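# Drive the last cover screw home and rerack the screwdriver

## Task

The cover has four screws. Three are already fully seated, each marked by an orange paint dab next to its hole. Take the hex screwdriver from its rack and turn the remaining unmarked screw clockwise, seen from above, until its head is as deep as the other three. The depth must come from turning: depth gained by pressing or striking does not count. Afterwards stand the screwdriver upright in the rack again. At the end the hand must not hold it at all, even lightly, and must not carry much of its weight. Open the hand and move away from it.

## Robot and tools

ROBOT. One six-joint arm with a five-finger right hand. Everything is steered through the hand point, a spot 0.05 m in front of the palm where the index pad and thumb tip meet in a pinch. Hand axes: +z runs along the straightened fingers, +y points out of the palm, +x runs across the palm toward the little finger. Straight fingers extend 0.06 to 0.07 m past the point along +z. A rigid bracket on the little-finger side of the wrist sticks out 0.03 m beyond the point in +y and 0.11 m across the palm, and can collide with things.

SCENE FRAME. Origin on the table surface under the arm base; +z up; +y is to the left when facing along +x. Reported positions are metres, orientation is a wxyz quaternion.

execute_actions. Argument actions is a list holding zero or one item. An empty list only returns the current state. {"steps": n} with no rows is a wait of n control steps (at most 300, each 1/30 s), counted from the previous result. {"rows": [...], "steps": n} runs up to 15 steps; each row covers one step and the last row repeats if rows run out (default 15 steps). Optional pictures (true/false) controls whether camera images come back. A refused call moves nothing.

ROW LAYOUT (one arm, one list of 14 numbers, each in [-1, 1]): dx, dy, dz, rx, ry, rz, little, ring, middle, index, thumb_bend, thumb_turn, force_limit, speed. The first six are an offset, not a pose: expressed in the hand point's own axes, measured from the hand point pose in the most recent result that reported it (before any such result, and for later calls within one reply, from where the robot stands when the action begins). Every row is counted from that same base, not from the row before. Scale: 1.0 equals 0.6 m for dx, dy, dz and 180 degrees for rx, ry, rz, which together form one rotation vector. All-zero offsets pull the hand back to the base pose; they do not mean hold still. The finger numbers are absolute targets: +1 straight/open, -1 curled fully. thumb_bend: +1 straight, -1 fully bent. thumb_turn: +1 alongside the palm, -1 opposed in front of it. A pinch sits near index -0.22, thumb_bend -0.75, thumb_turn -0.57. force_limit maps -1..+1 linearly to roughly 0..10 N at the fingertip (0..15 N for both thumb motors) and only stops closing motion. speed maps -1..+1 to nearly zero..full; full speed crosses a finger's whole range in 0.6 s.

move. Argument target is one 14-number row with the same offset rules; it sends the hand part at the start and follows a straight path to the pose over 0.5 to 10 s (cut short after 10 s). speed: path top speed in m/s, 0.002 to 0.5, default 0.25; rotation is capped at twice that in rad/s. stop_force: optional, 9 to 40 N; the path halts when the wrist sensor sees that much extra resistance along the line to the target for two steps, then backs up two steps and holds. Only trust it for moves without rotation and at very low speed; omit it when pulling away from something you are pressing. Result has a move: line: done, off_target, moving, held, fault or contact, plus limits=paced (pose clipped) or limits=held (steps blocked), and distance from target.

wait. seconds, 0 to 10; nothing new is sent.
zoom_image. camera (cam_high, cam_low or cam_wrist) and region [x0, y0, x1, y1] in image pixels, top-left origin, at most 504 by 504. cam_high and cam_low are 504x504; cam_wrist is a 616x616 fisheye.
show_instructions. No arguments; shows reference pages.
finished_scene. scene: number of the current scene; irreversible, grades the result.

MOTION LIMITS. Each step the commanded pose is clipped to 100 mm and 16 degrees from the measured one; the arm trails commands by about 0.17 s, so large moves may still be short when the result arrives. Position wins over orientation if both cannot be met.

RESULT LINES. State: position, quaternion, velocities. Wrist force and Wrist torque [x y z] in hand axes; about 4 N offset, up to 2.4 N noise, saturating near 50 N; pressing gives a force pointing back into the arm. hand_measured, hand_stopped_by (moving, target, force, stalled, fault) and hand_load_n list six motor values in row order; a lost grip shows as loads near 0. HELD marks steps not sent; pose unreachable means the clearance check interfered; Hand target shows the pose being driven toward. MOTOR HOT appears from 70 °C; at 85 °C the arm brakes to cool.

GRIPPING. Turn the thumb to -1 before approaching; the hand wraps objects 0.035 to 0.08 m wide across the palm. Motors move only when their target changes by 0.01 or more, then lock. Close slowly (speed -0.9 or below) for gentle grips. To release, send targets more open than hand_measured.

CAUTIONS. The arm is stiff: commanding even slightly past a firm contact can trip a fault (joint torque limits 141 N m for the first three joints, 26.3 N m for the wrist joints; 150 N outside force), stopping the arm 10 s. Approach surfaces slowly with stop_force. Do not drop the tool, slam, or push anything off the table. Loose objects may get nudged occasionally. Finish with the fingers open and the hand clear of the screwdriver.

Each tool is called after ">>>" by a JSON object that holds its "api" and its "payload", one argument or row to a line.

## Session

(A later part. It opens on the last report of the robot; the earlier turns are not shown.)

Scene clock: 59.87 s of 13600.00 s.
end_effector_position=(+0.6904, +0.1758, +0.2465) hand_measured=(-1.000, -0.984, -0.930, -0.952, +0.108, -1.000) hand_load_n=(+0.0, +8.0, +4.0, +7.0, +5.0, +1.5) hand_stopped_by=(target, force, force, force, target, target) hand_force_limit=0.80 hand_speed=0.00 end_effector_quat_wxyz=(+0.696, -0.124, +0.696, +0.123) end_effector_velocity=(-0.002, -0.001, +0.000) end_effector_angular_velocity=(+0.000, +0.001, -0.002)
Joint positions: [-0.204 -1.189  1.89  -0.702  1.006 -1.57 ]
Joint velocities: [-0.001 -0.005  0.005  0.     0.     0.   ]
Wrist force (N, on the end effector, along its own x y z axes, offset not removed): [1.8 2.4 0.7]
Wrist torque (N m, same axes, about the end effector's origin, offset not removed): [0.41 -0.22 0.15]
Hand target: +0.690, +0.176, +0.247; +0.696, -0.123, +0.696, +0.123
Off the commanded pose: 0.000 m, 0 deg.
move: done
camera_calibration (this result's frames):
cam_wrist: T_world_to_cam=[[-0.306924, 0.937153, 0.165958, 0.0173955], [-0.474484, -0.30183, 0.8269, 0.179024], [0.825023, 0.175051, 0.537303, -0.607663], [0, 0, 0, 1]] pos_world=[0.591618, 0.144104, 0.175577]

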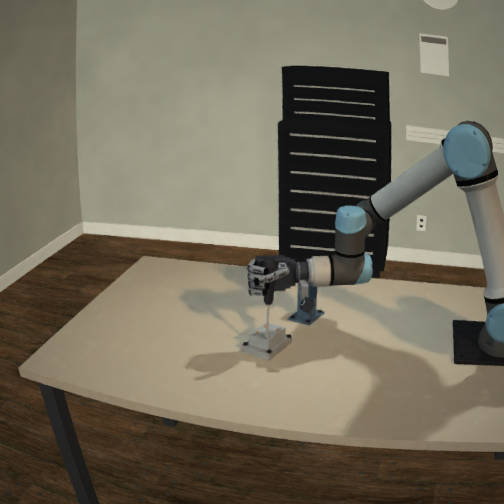

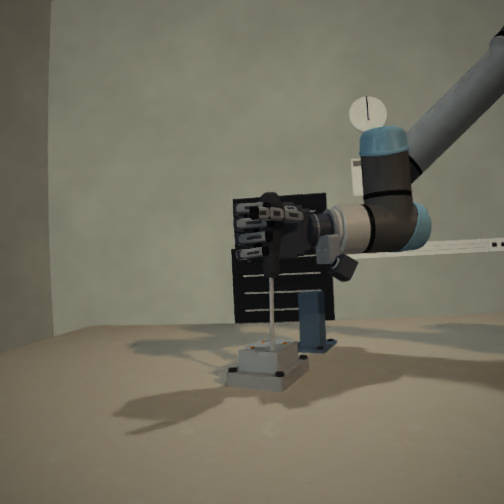

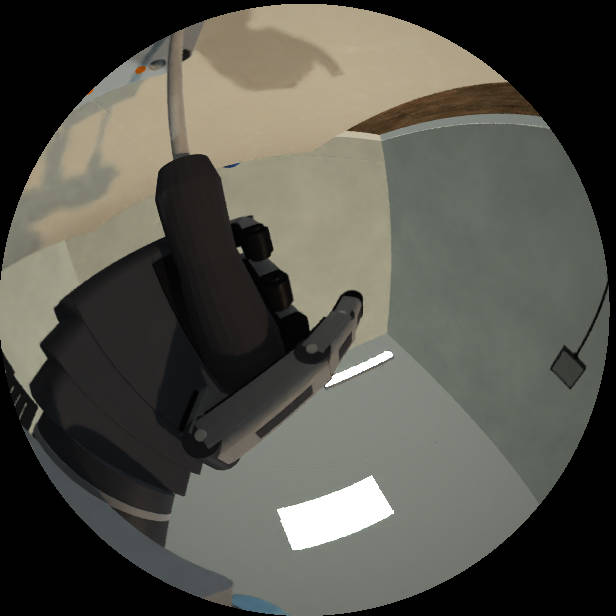

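>>> {"api": "move", "payload": {
  "target": [0.012,0,0,0,0,0,-1,-1,-1,-1,0.1,-1,0.8,0],
  "speed": 0.002,
  "stop_force": 9
}}

>>> {"api": "zoom_image", "payload": {
  "camera": "cam_high",
  "region": [245,315,290,360]
}}

>>> {"api": "zoom_image", "payload": {
  "camera": "cam_low",
  "region": [245,325,295,375]
}}

Scene clock: 63.27 s of 13600.00 s.
end_effector_position=(+0.6903, +0.1758, +0.2442) hand_measured=(-1.000, -0.984, -0.930, -0.952, +0.108, -1.000) hand_load_n=(+0.0, +8.0, +4.0, +7.0, +5.0, +2.0) hand_stopped_by=(target, force, force, force, target, target) hand_force_limit=0.80 hand_speed=0.00 end_effector_quat_wxyz=(+0.696, -0.124, +0.696, +0.123) end_effector_velocity=(+0.000, +0.000, +0.000) end_effector_angular_velocity=(-0.000, -0.001, -0.000)
Joint positions: [-0.204 -1.186  1.893 -0.708  1.006 -1.569]
Joint velocities: [ 0.001 -0.    -0.    -0.     0.001 -0.   ]
Wrist force (N, on the end effector, along its own x y z axes, offset not removed): [-14.6 3.0 2.0]
Wrist torque (N m, same axes, about the end effector's origin, offset not removed): [0.37 0.59 -0.29]
Hand target: +0.690, +0.176, +0.244; +0.696, -0.123, +0.696, +0.123
Off the commanded pose: 0.005 m, 0 deg.
move: contact
camera_calibration (this result's frames):
cam_wrist: T_world_to_cam=[[-0.306855, 0.937181, 0.165925, 0.0177372], [-0.474779, -0.301824, 0.826732, 0.181093], [0.824878, 0.174909, 0.537571, -0.606297], [0, 0, 0, 1]] pos_world=[0.591544, 0.144082, 0.173269]

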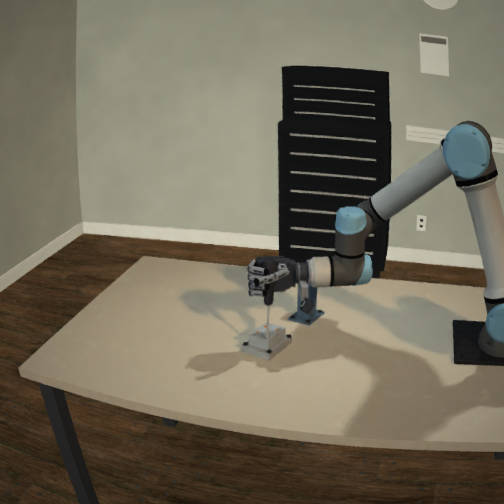

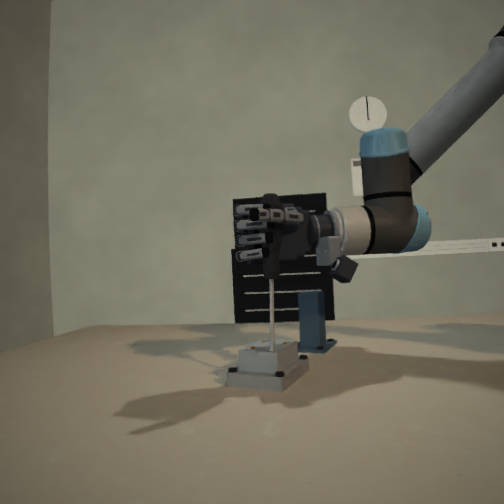

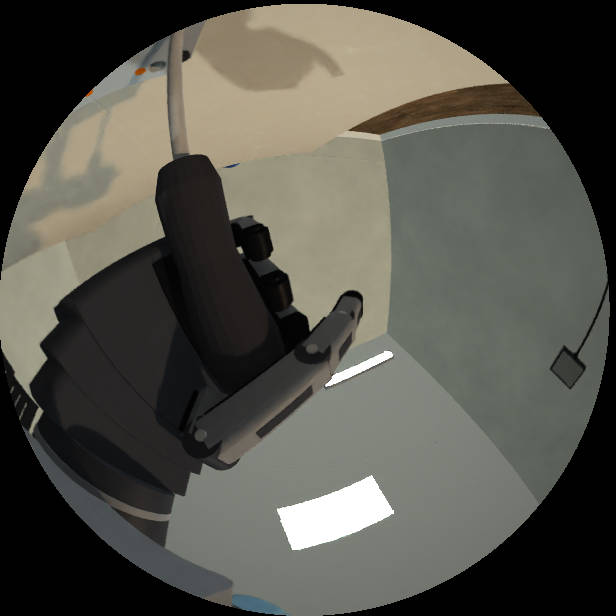

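Region (245, 315, 290, 360) of cam_high's 504x504 image, scaled by 11.200, with more detail than that image has.

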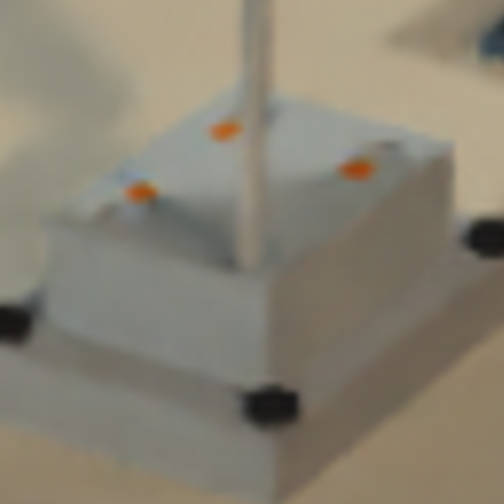

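Region (245, 325, 295, 375) of cam_low's 504x504 image, scaled by 10.080, with more detail than that image has.

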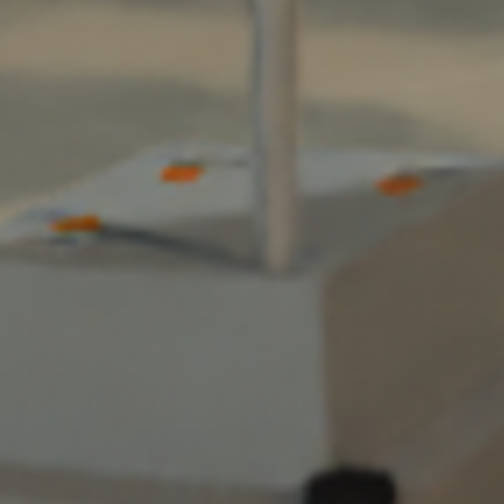

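>>> {"api": "move", "payload": {
  "target": [-0.004,-0.003,-0.0011,0,0,0,-1,-1,-1,-1,0.1,-1,0.8,0],
  "speed": 0.01
}}

>>> {"api": "zoom_image", "payload": {
  "camera": "cam_high",
  "region": [245,315,290,360]
}}

>>> {"api": "zoom_image", "payload": {
  "camera": "cam_low",
  "region": [245,325,295,375]
}}

>>> {"api": "move", "payload": {
  "target": [0.012,0,0,0,0,0,-1,-1,-1,-1,0.1,-1,0.8,0],
  "speed": 0.002,
  "stop_force": 9
}}

Scene clock: 65.63 s of 13600.00 s.
end_effector_position=(+0.6903, +0.1740, +0.2465) hand_measured=(-1.000, -0.984, -0.930, -0.952, +0.108, -1.000) hand_load_n=(+0.0, +8.0, +4.0, +7.0, +5.0, +1.5) hand_stopped_by=(target, force, force, force, target, target) hand_force_limit=0.80 hand_speed=0.00 end_effector_quat_wxyz=(+0.696, -0.124, +0.696, +0.123) end_effector_velocity=(+0.000, -0.001, +0.001) end_effector_angular_velocity=(-0.000, -0.000, +0.000)
Joint positions: [-0.207 -1.19   1.891 -0.702  1.002 -1.569]
Joint velocities: [-0.002 -0.002 -0.001  0.003 -0.002 -0.   ]
Wrist force (N, on the end effector, along its own x y z axes, offset not removed): [0.0 1.5 0.9]
Wrist torque (N m, same axes, about the end effector's origin, offset not removed): [0.32 0.11 0.02]
Hand target: +0.690, +0.174, +0.247; +0.696, -0.124, +0.696, +0.123
Off the commanded pose: 0.000 m, 0 deg.
move: done
camera_calibration (this result's frames):
cam_wrist: T_world_to_cam=[[-0.306849, 0.937183, 0.165925, 0.0190296], [-0.474774, -0.301819, 0.826737, 0.178694], [0.824884, 0.174907, 0.537564, -0.607187], [0, 0, 0, 1]] pos_world=[0.591537, 0.1423, 0.175511]

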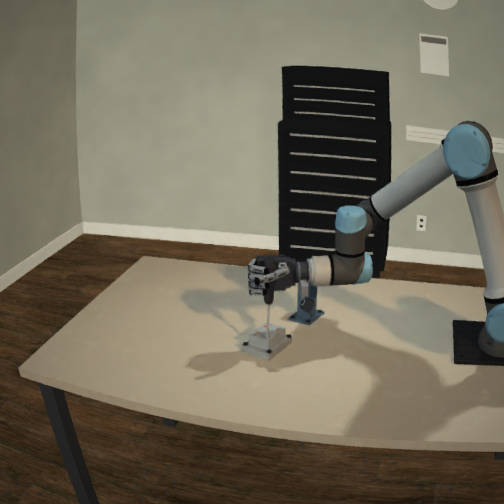

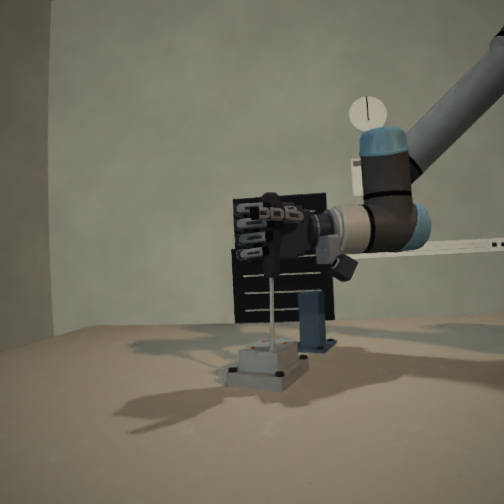

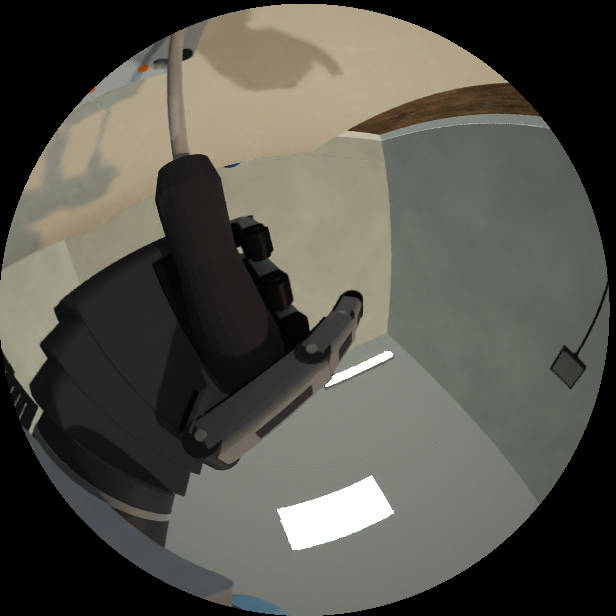

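Region (245, 315, 290, 360) of cam_high's 504x504 image, scaled by 11.200, with more detail than that image has.

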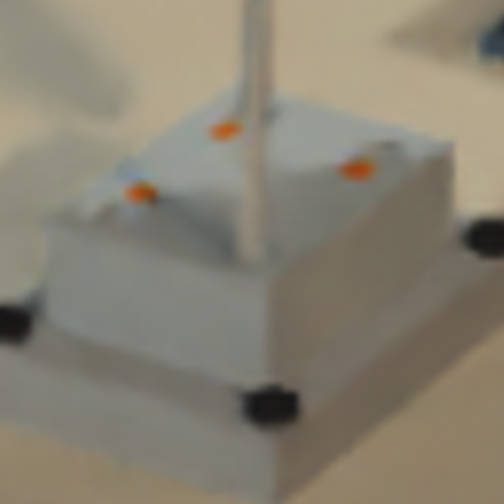

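Region (245, 325, 295, 375) of cam_low's 504x504 image, scaled by 10.080, with more detail than that image has.

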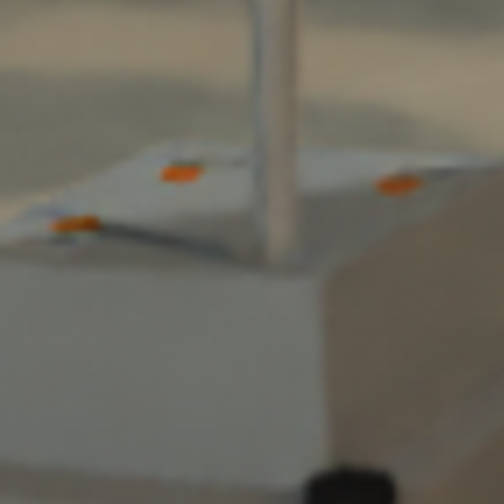

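Scene clock: 67.17 s of 13600.00 s.
end_effector_position=(+0.6903, +0.1740, +0.2442) hand_measured=(-1.000, -0.984, -0.930, -0.952, +0.108, -1.000) hand_load_n=(+0.0, +8.0, +4.0, +7.0, +5.0, +2.0) hand_stopped_by=(target, force, force, force, target, target) hand_force_limit=0.80 hand_speed=0.00 end_effector_quat_wxyz=(+0.696, -0.124, +0.696, +0.123) end_effector_velocity=(-0.000, +0.000, +0.001) end_effector_angular_velocity=(-0.000, -0.001, +0.001)
Joint positions: [-0.207 -1.186  1.893 -0.709  1.002 -1.569]
Joint velocities: [ 0.    -0.001  0.     0.    -0.001 -0.   ]
Wrist force (N, on the end effector, along its own x y z axes, offset not removed): [-14.1 2.5 1.8]
Wrist torque (N m, same axes, about the end effector's origin, offset not removed): [0.29 0.51 -0.23]
Hand target: +0.690, +0.174, +0.244; +0.696, -0.124, +0.696, +0.123
Off the commanded pose: 0.005 m, 0 deg.
move: contact
camera_calibration (this result's frames):
cam_wrist: T_world_to_cam=[[-0.306839, 0.937218, 0.165744, 0.0195042], [-0.475086, -0.301721, 0.826594, 0.180778], [0.824708, 0.174889, 0.537839, -0.605959], [0, 0, 0, 1]] pos_world=[0.591609, 0.14224, 0.173246]

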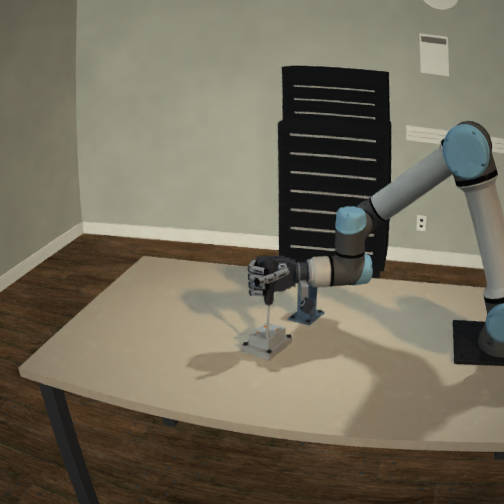

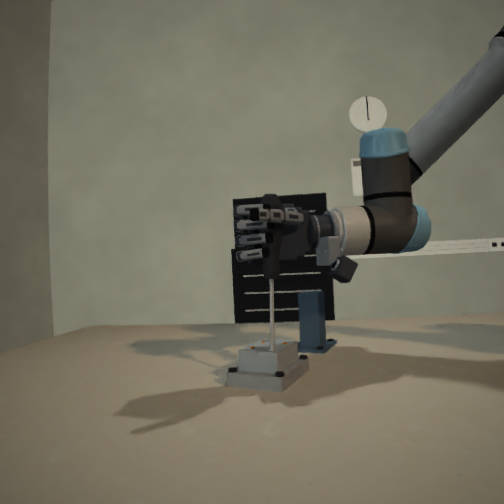

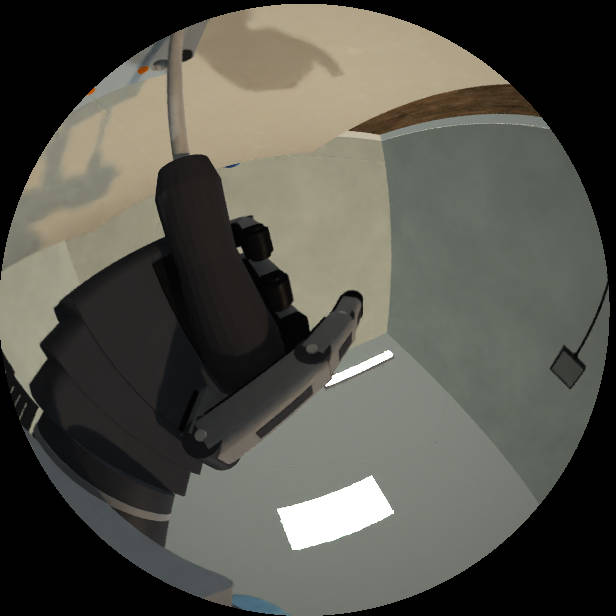

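>>> {"api": "move", "payload": {
  "target": [-0.012,0,0,0,0,0,-1,-1,-1,-1,0.1,-1,0.8,0],
  "speed": 0.02
}}

>>> {"api": "zoom_image", "payload": {
  "camera": "cam_high",
  "region": [252,322,282,352]
}}

>>> {"api": "zoom_image", "payload": {
  "camera": "cam_low",
  "region": [255,330,290,365]
}}

Scene clock: 68.90 s of 13600.00 s.
end_effector_position=(+0.6903, +0.1740, +0.2510) hand_measured=(-1.000, -0.984, -0.930, -0.952, +0.108, -1.000) hand_load_n=(+0.0, +8.0, +4.0, +7.0, +5.0, +1.5) hand_stopped_by=(target, force, force, force, target, target) hand_force_limit=0.80 hand_speed=0.00 end_effector_quat_wxyz=(+0.696, -0.124, +0.696, +0.123) end_effector_velocity=(+0.000, -0.000, +0.003) end_effector_angular_velocity=(-0.000, -0.000, -0.001)
Joint positions: [-0.207 -1.197  1.887 -0.692  1.002 -1.569]
Joint velocities: [-0.001 -0.005 -0.003  0.007  0.001 -0.   ]
Wrist force (N, on the end effector, along its own x y z axes, offset not removed): [0.4 1.9 0.6]
Wrist torque (N m, same axes, about the end effector's origin, offset not removed): [0.34 0.05 0.01]
Hand target: +0.690, +0.174, +0.251; +0.696, -0.124, +0.696, +0.123
Off the commanded pose: 0.000 m, 0 deg.
move: done
camera_calibration (this result's frames):
cam_wrist: T_world_to_cam=[[-0.306839, 0.93722, 0.165735, 0.0183618], [-0.475102, -0.301716, 0.826587, 0.17515], [0.824699, 0.174888, 0.537854, -0.609625], [0, 0, 0, 1]] pos_world=[0.591605, 0.142252, 0.18007]

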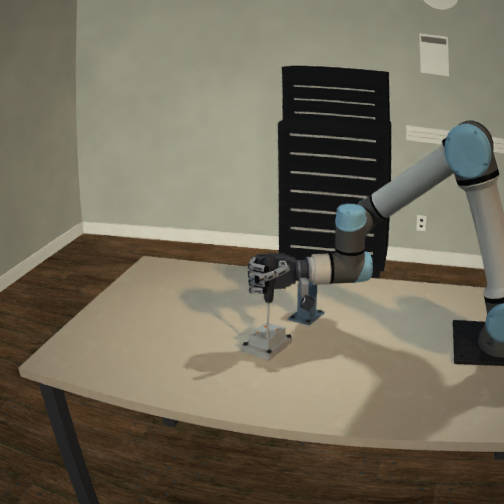

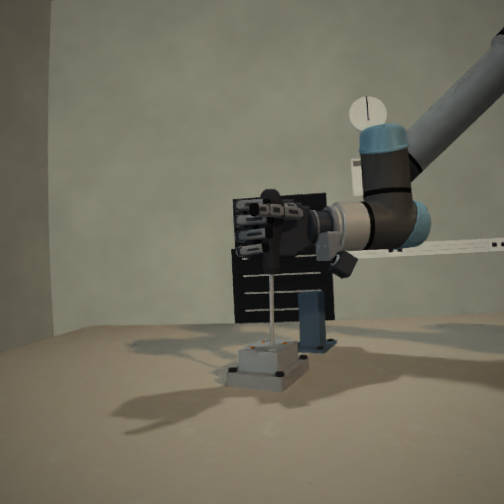

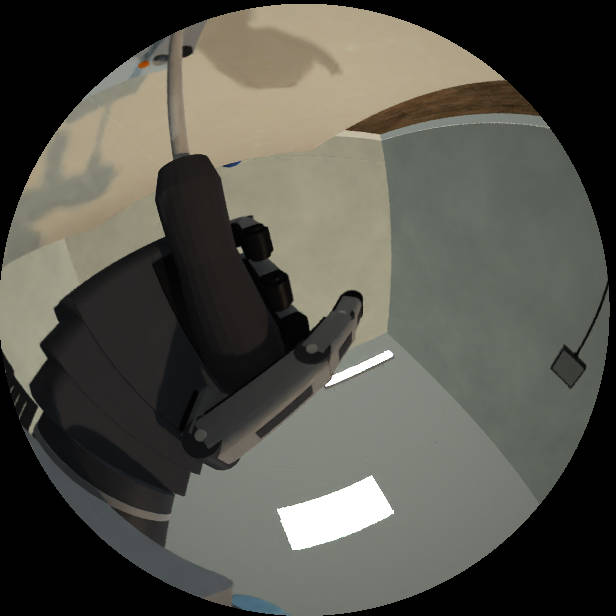

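Region (252, 322, 282, 352) of cam_high's 504x504 image, scaled by 16.800, with more detail than that image has.

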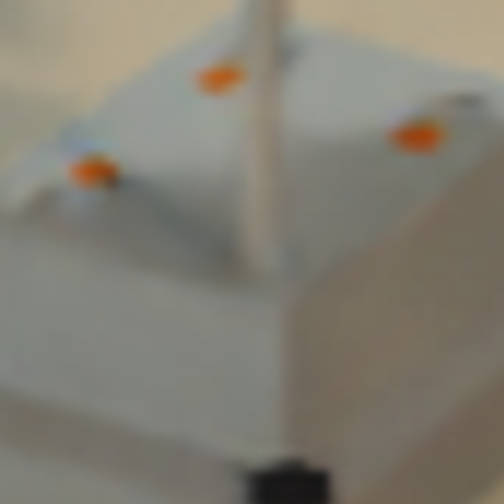

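Region (255, 330, 290, 365) of cam_low's 504x504 image, scaled by 14.400, with more detail than that image has.

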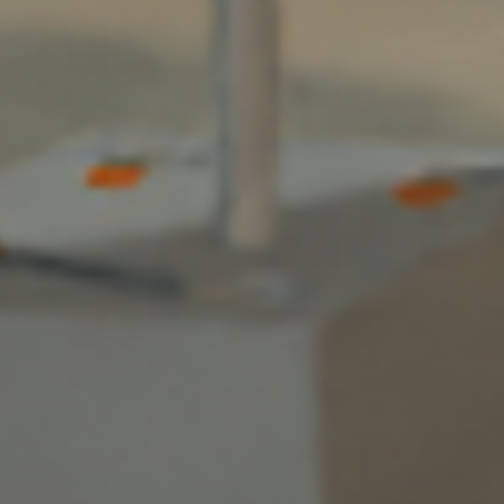

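>>> {"api": "move", "payload": {
  "target": [0,-0.007,-0.0026,0,0,0,-1,-1,-1,-1,0.1,-1,0.8,0],
  "speed": 0.02
}}

>>> {"api": "zoom_image", "payload": {
  "camera": "cam_high",
  "region": [252,322,282,352]
}}

>>> {"api": "zoom_image", "payload": {
  "camera": "cam_low",
  "region": [255,330,290,365]
}}

>>> {"api": "move", "payload": {
  "target": [0.025,0,0,0,0,0,-1,-1,-1,-1,0.1,-1,0.8,0],
  "speed": 0.003,
  "stop_force": 9
}}

>>> {"api": "zoom_image", "payload": {
  "camera": "cam_low",
  "region": [255,330,290,365]
}}

Scene clock: 72.10 s of 13600.00 s.
end_effector_position=(+0.6903, +0.1698, +0.2511) hand_measured=(-1.000, -0.984, -0.930, -0.952, +0.108, -1.000) hand_load_n=(+0.0, +8.0, +4.0, +7.0, +5.0, +1.5) hand_stopped_by=(target, force, force, force, target, target) hand_force_limit=0.80 hand_speed=0.00 end_effector_quat_wxyz=(+0.696, -0.124, +0.696, +0.123) end_effector_velocity=(-0.000, -0.003, +0.000) end_effector_angular_velocity=(-0.000, -0.000, -0.001)
Joint positions: [-0.216 -1.198  1.888 -0.692  0.993 -1.569]
Joint velocities: [-0.006 -0.001  0.001 -0.001 -0.005  0.   ]
Wrist force (N, on the end effector, along its own x y z axes, offset not removed): [1.0 1.5 0.0]
Wrist torque (N m, same axes, about the end effector's origin, offset not removed): [0.30 -0.13 0.04]
Hand target: +0.690, +0.169, +0.251; +0.696, -0.124, +0.696, +0.123
Off the commanded pose: 0.000 m, 0 deg.
move: done
camera_calibration (this result's frames):
cam_wrist: T_world_to_cam=[[-0.306843, 0.937226, 0.165694, 0.022276], [-0.475146, -0.301692, 0.82657, 0.173869], [0.824672, 0.174898, 0.537891, -0.608908], [0, 0, 0, 1]] pos_world=[0.591598, 0.138074, 0.18012]

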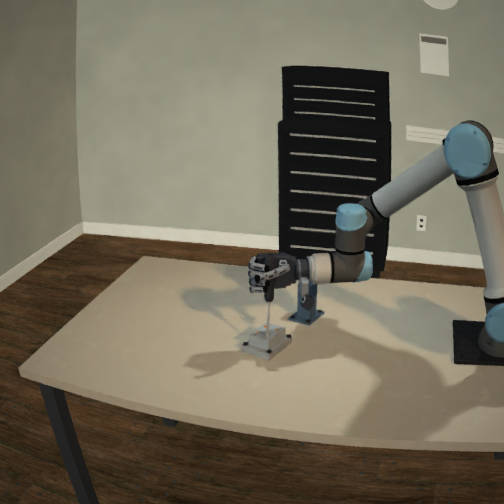

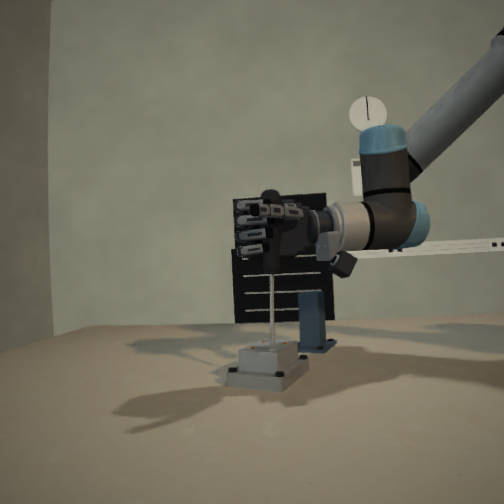

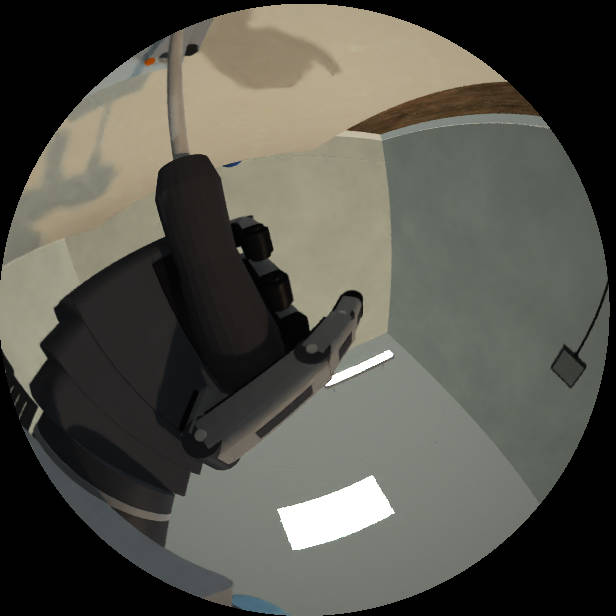

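Region (252, 322, 282, 352) of cam_high's 504x504 image, scaled by 16.800, with more detail than that image has.

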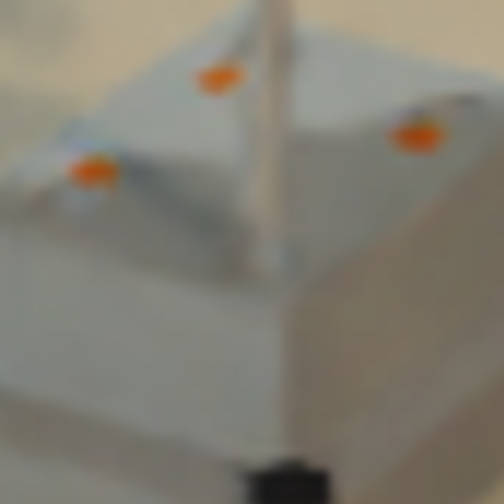

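Region (255, 330, 290, 365) of cam_low's 504x504 image, scaled by 14.400, with more detail than that image has.

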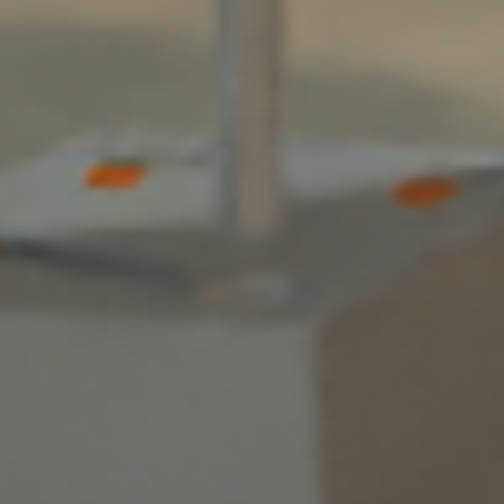

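Scene clock: 77.33 s of 13600.00 s.
end_effector_position=(+0.6903, +0.1698, +0.2362) hand_measured=(-1.000, -0.984, -0.930, -0.952, +0.108, -1.000) hand_load_n=(+0.0, +8.0, +4.0, +7.0, +5.0, +1.5) hand_stopped_by=(target, force, force, force, target, target) hand_force_limit=0.80 hand_speed=0.00 end_effector_quat_wxyz=(+0.696, -0.124, +0.696, +0.123) end_effector_velocity=(-0.000, +0.000, -0.001) end_effector_angular_velocity=(+0.000, +0.000, +0.001)
Joint positions: [-0.216 -1.173  1.901 -0.729  0.993 -1.569]
Joint velocities: [ 0.001  0.001  0.001 -0.001  0.     0.   ]
Wrist force (N, on the end effector, along its own x y z axes, offset not removed): [0.4 2.7 1.5]
Wrist torque (N m, same axes, about the end effector's origin, offset not removed): [0.34 0.06 0.07]
Hand target: +0.690, +0.170, +0.236; +0.696, -0.124, +0.696, +0.123
Off the commanded pose: 0.000 m, 0 deg.
move: done
camera_calibration (this result's frames):
cam_wrist: T_world_to_cam=[[-0.306842, 0.937226, 0.165698, 0.0247612], [-0.47514, -0.301693, 0.826573, 0.186176], [0.824676, 0.174898, 0.537885, -0.600895], [0, 0, 0, 1]] pos_world=[0.591601, 0.138056, 0.165221]

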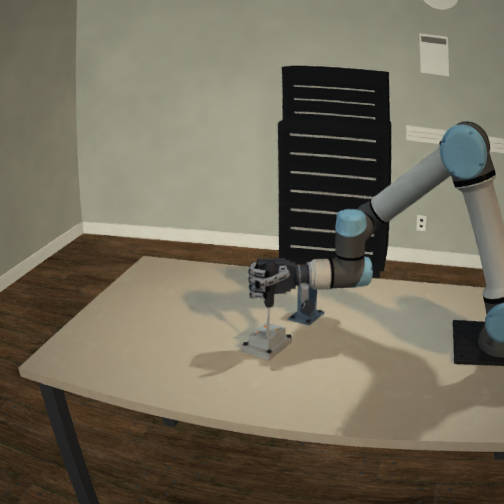

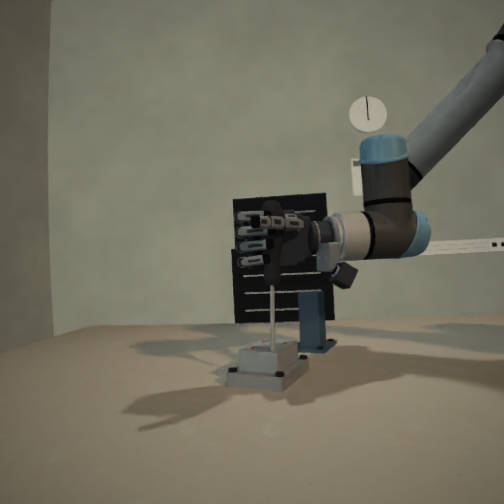

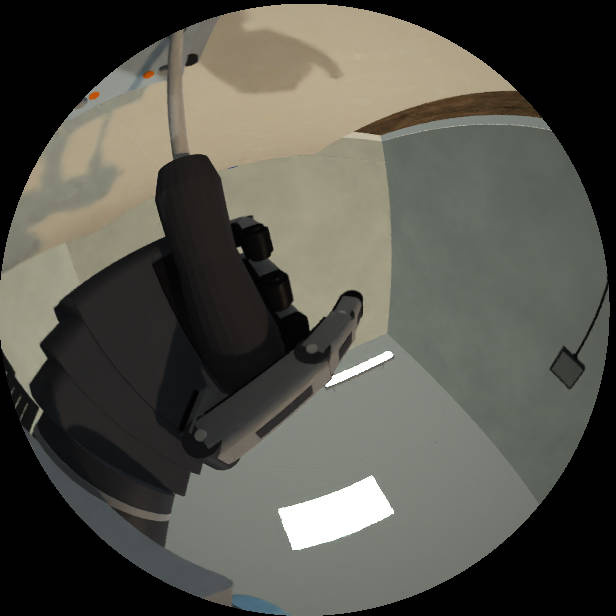

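Region (255, 330, 290, 365) of cam_low's 504x504 image, scaled by 14.400, with more detail than that image has.

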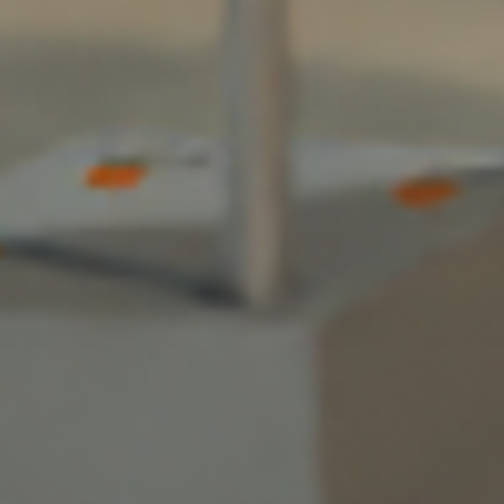

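In the hole, 8 mm deep. Shaft sits slightly toward −x; small correction, then continue down.

>>> {"api": "move", "payload": {
  "target": [0,-0.0005,0.0013,0,0,0,-1,-1,-1,-1,0.1,-1,0.8,0],
  "speed": 0.004
}}

>>> {"api": "move", "payload": {
  "target": [0.03,0,0,0,0,0,-1,-1,-1,-1,0.1,-1,0.8,0],
  "speed": 0.003,
  "stop_force": 9
}}

>>> {"api": "zoom_image", "payload": {
  "camera": "cam_low",
  "region": [255,330,290,365]
}}

>>> {"api": "zoom_image", "payload": {
  "camera": "cam_high",
  "region": [252,322,282,352]
}}

Scene clock: 79.53 s of 13600.00 s.
end_effector_position=(+0.6911, +0.1698, +0.2362) hand_measured=(-1.000, -0.984, -0.930, -0.952, +0.108, -1.000) hand_load_n=(+0.0, +8.0, +4.0, +7.0, +5.0, +1.5) hand_stopped_by=(target, force, force, force, target, target) hand_force_limit=0.80 hand_speed=0.00 end_effector_quat_wxyz=(+0.696, -0.124, +0.696, +0.123) end_effector_velocity=(+0.000, -0.000, -0.000) end_effector_angular_velocity=(+0.000, +0.001, -0.001)
Joint positions: [-0.216 -1.172  1.898 -0.728  0.994 -1.569]
Joint velocities: [ 0.     0.001 -0.001  0.001  0.001 -0.   ]
Wrist force (N, on the end effector, along its own x y z axes, offset not removed): [1.5 2.7 0.1]
Wrist torque (N m, same axes, about the end effector's origin, offset not removed): [0.43 -0.14 0.14]
Hand target: +0.691, +0.170, +0.236; +0.696, -0.124, +0.696, +0.123
Off the commanded pose: 0.000 m, 0 deg.
move: done
camera_calibration (this result's frames):
cam_wrist: T_world_to_cam=[[-0.306838, 0.937225, 0.165711, 0.0250052], [-0.47512, -0.301698, 0.826583, 0.18654], [0.824689, 0.174894, 0.537867, -0.601519], [0, 0, 0, 1]] pos_world=[0.592368, 0.138045, 0.165203]

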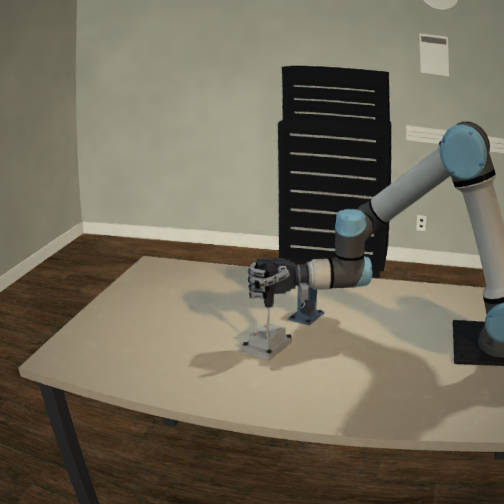

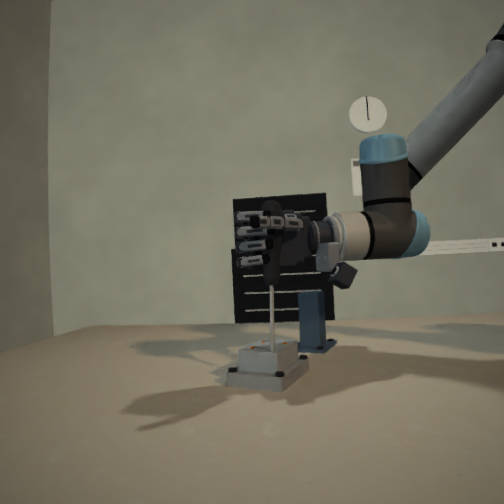

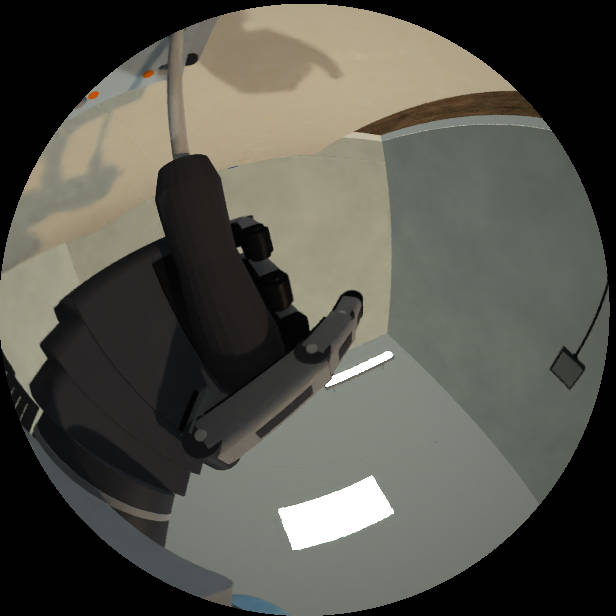

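Scene clock: 82.37 s of 13600.00 s.
end_effector_position=(+0.6911, +0.1697, +0.2289) hand_measured=(-1.000, -0.984, -0.930, -0.952, +0.108, -1.000) hand_load_n=(+0.0, +8.0, +4.0, +7.0, +5.0, +2.0) hand_stopped_by=(target, force, force, force, target, target) hand_force_limit=0.80 hand_speed=0.00 end_effector_quat_wxyz=(+0.696, -0.124, +0.696, +0.123) end_effector_velocity=(-0.000, -0.000, +0.000) end_effector_angular_velocity=(+0.001, +0.003, +0.000)
Joint positions: [-0.216 -1.16   1.904 -0.747  0.994 -1.569]
Joint velocities: [-0.    -0.001 -0.     0.004 -0.001  0.   ]
Wrist force (N, on the end effector, along its own x y z axes, offset not removed): [-13.4 1.9 -1.1]
Wrist torque (N m, same axes, about the end effector's origin, offset not removed): [0.27 0.64 -0.30]
Hand target: +0.691, +0.170, +0.229; +0.696, -0.124, +0.696, +0.123
Off the commanded pose: 0.011 m, 0 deg.
move: contact
camera_calibration (this result's frames):
cam_wrist: T_world_to_cam=[[-0.306895, 0.937238, 0.165533, 0.0263132], [-0.475402, -0.301633, 0.826444, 0.192777], [0.824505, 0.174937, 0.538134, -0.597571], [0, 0, 0, 1]] pos_world=[0.592422, 0.138023, 0.157898]

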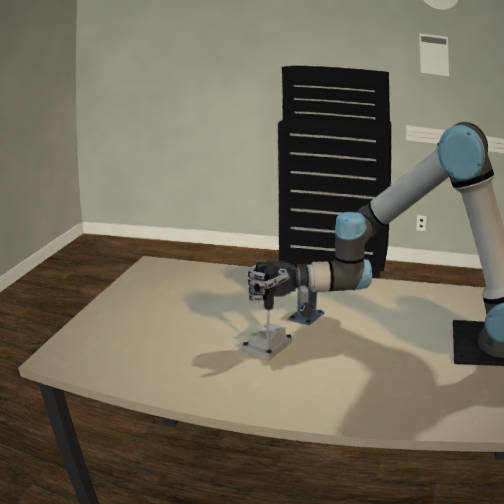

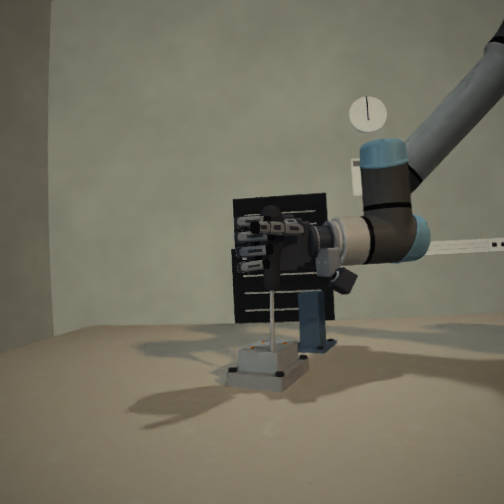

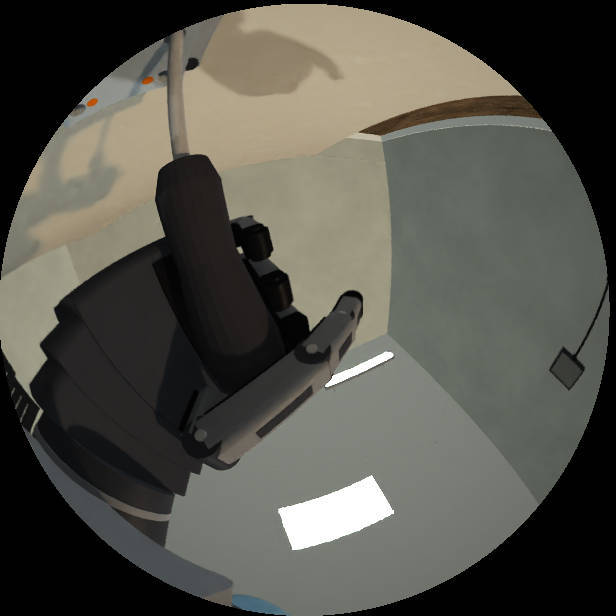

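Region (255, 330, 290, 365) of cam_low's 504x504 image, scaled by 14.400, with more detail than that image has.

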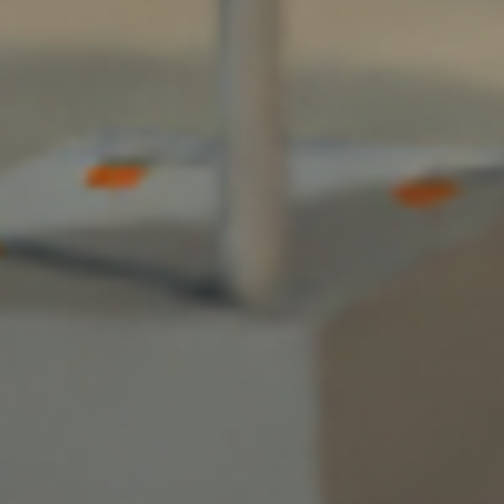

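Region (252, 322, 282, 352) of cam_high's 504x504 image, scaled by 16.800, with more detail than that image has.

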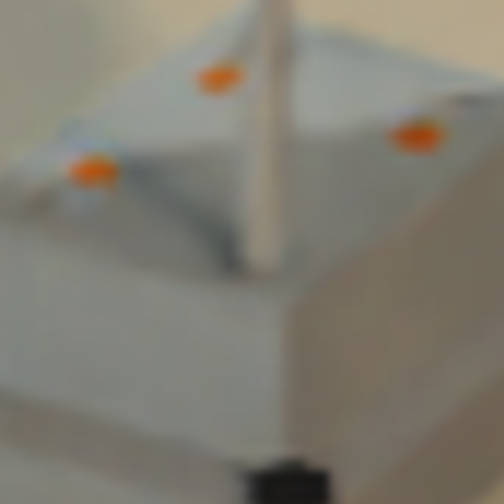

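>>> {"api": "move", "payload": {
  "target": [-0.0004,-0.0113,0.0065,0.0556,0,0,-1,-1,-1,-1,0.1,-1,0.8,0],
  "speed": 0.01
}}

>>> {"api": "zoom_image", "payload": {
  "camera": "cam_low",
  "region": [255,330,290,365]
}}

>>> {"api": "zoom_image", "payload": {
  "camera": "cam_high",
  "region": [252,322,282,352]
}}

Scene clock: 92.97 s of 13600.00 s.
end_effector_position=(+0.6971, +0.1648, +0.2292) hand_measured=(-1.000, -0.984, -0.930, -0.952, +0.108, -1.000) hand_load_n=(+0.0, +8.0, +4.0, +7.0, +5.5, +1.0) hand_stopped_by=(target, force, force, force, target, target) hand_force_limit=0.80 hand_speed=0.00 end_effector_quat_wxyz=(+0.705, -0.063, +0.704, +0.062) end_effector_velocity=(+0.000, -0.000, +0.000) end_effector_angular_velocity=(-0.000, -0.001, -0.006)
Joint positions: [-0.148 -1.183  1.941 -0.759  1.236 -1.57 ]
Joint velocities: [ 0.002 -0.     0.    -0.001  0.009  0.   ]
Wrist force (N, on the end effector, along its own x y z axes, offset not removed): [-3.2 0.4 0.9]
Wrist torque (N m, same axes, about the end effector's origin, offset not removed): [0.31 -0.01 -0.30]
Hand target: +0.697, +0.165, +0.229; +0.705, -0.062, +0.704, +0.062
Off the commanded pose: 0.000 m, 0 deg.
move: done
camera_calibration (this result's frames):
cam_wrist: T_world_to_cam=[[-0.140085, 0.976179, 0.165682, -0.0899605], [-0.520645, -0.214953, 0.826271, 0.211201], [0.842202, 0.0294869, 0.538354, -0.590225], [0, 0, 0, 1]] pos_world=[0.594448, 0.15062, 0.158145]

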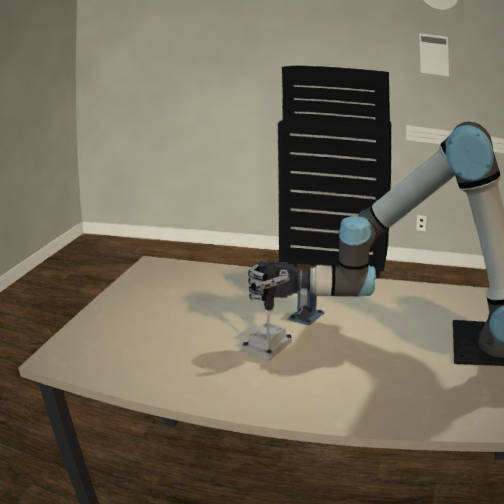

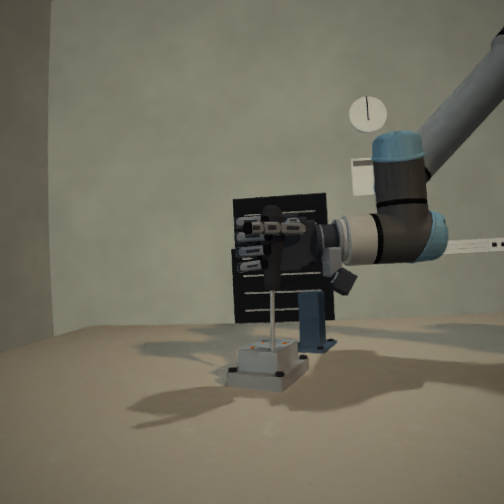

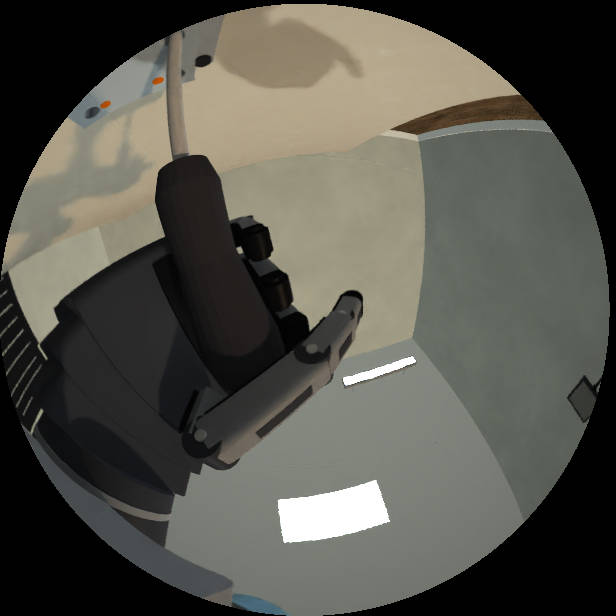

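Region (255, 330, 290, 365) of cam_low's 504x504 image, scaled by 14.400, with more detail than that image has.

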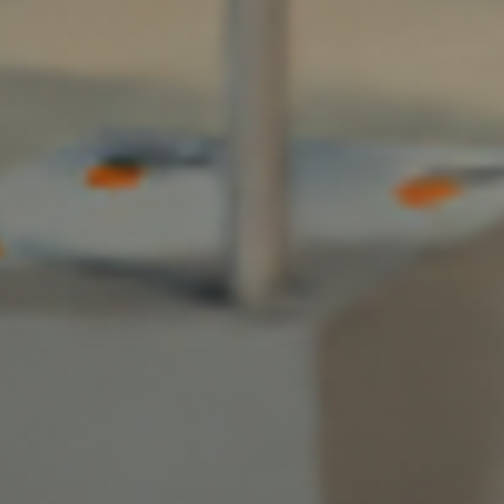

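Region (252, 322, 282, 352) of cam_high's 504x504 image, scaled by 16.800, with more detail than that image has.

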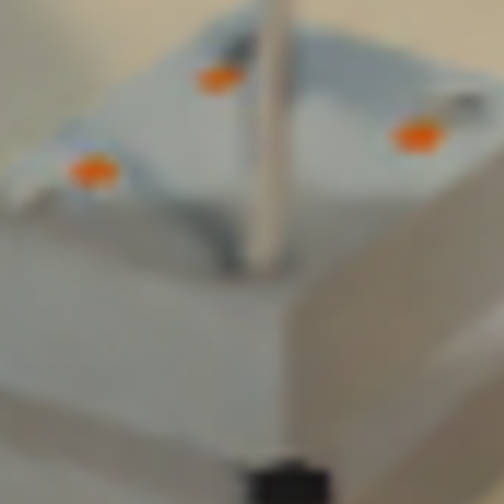

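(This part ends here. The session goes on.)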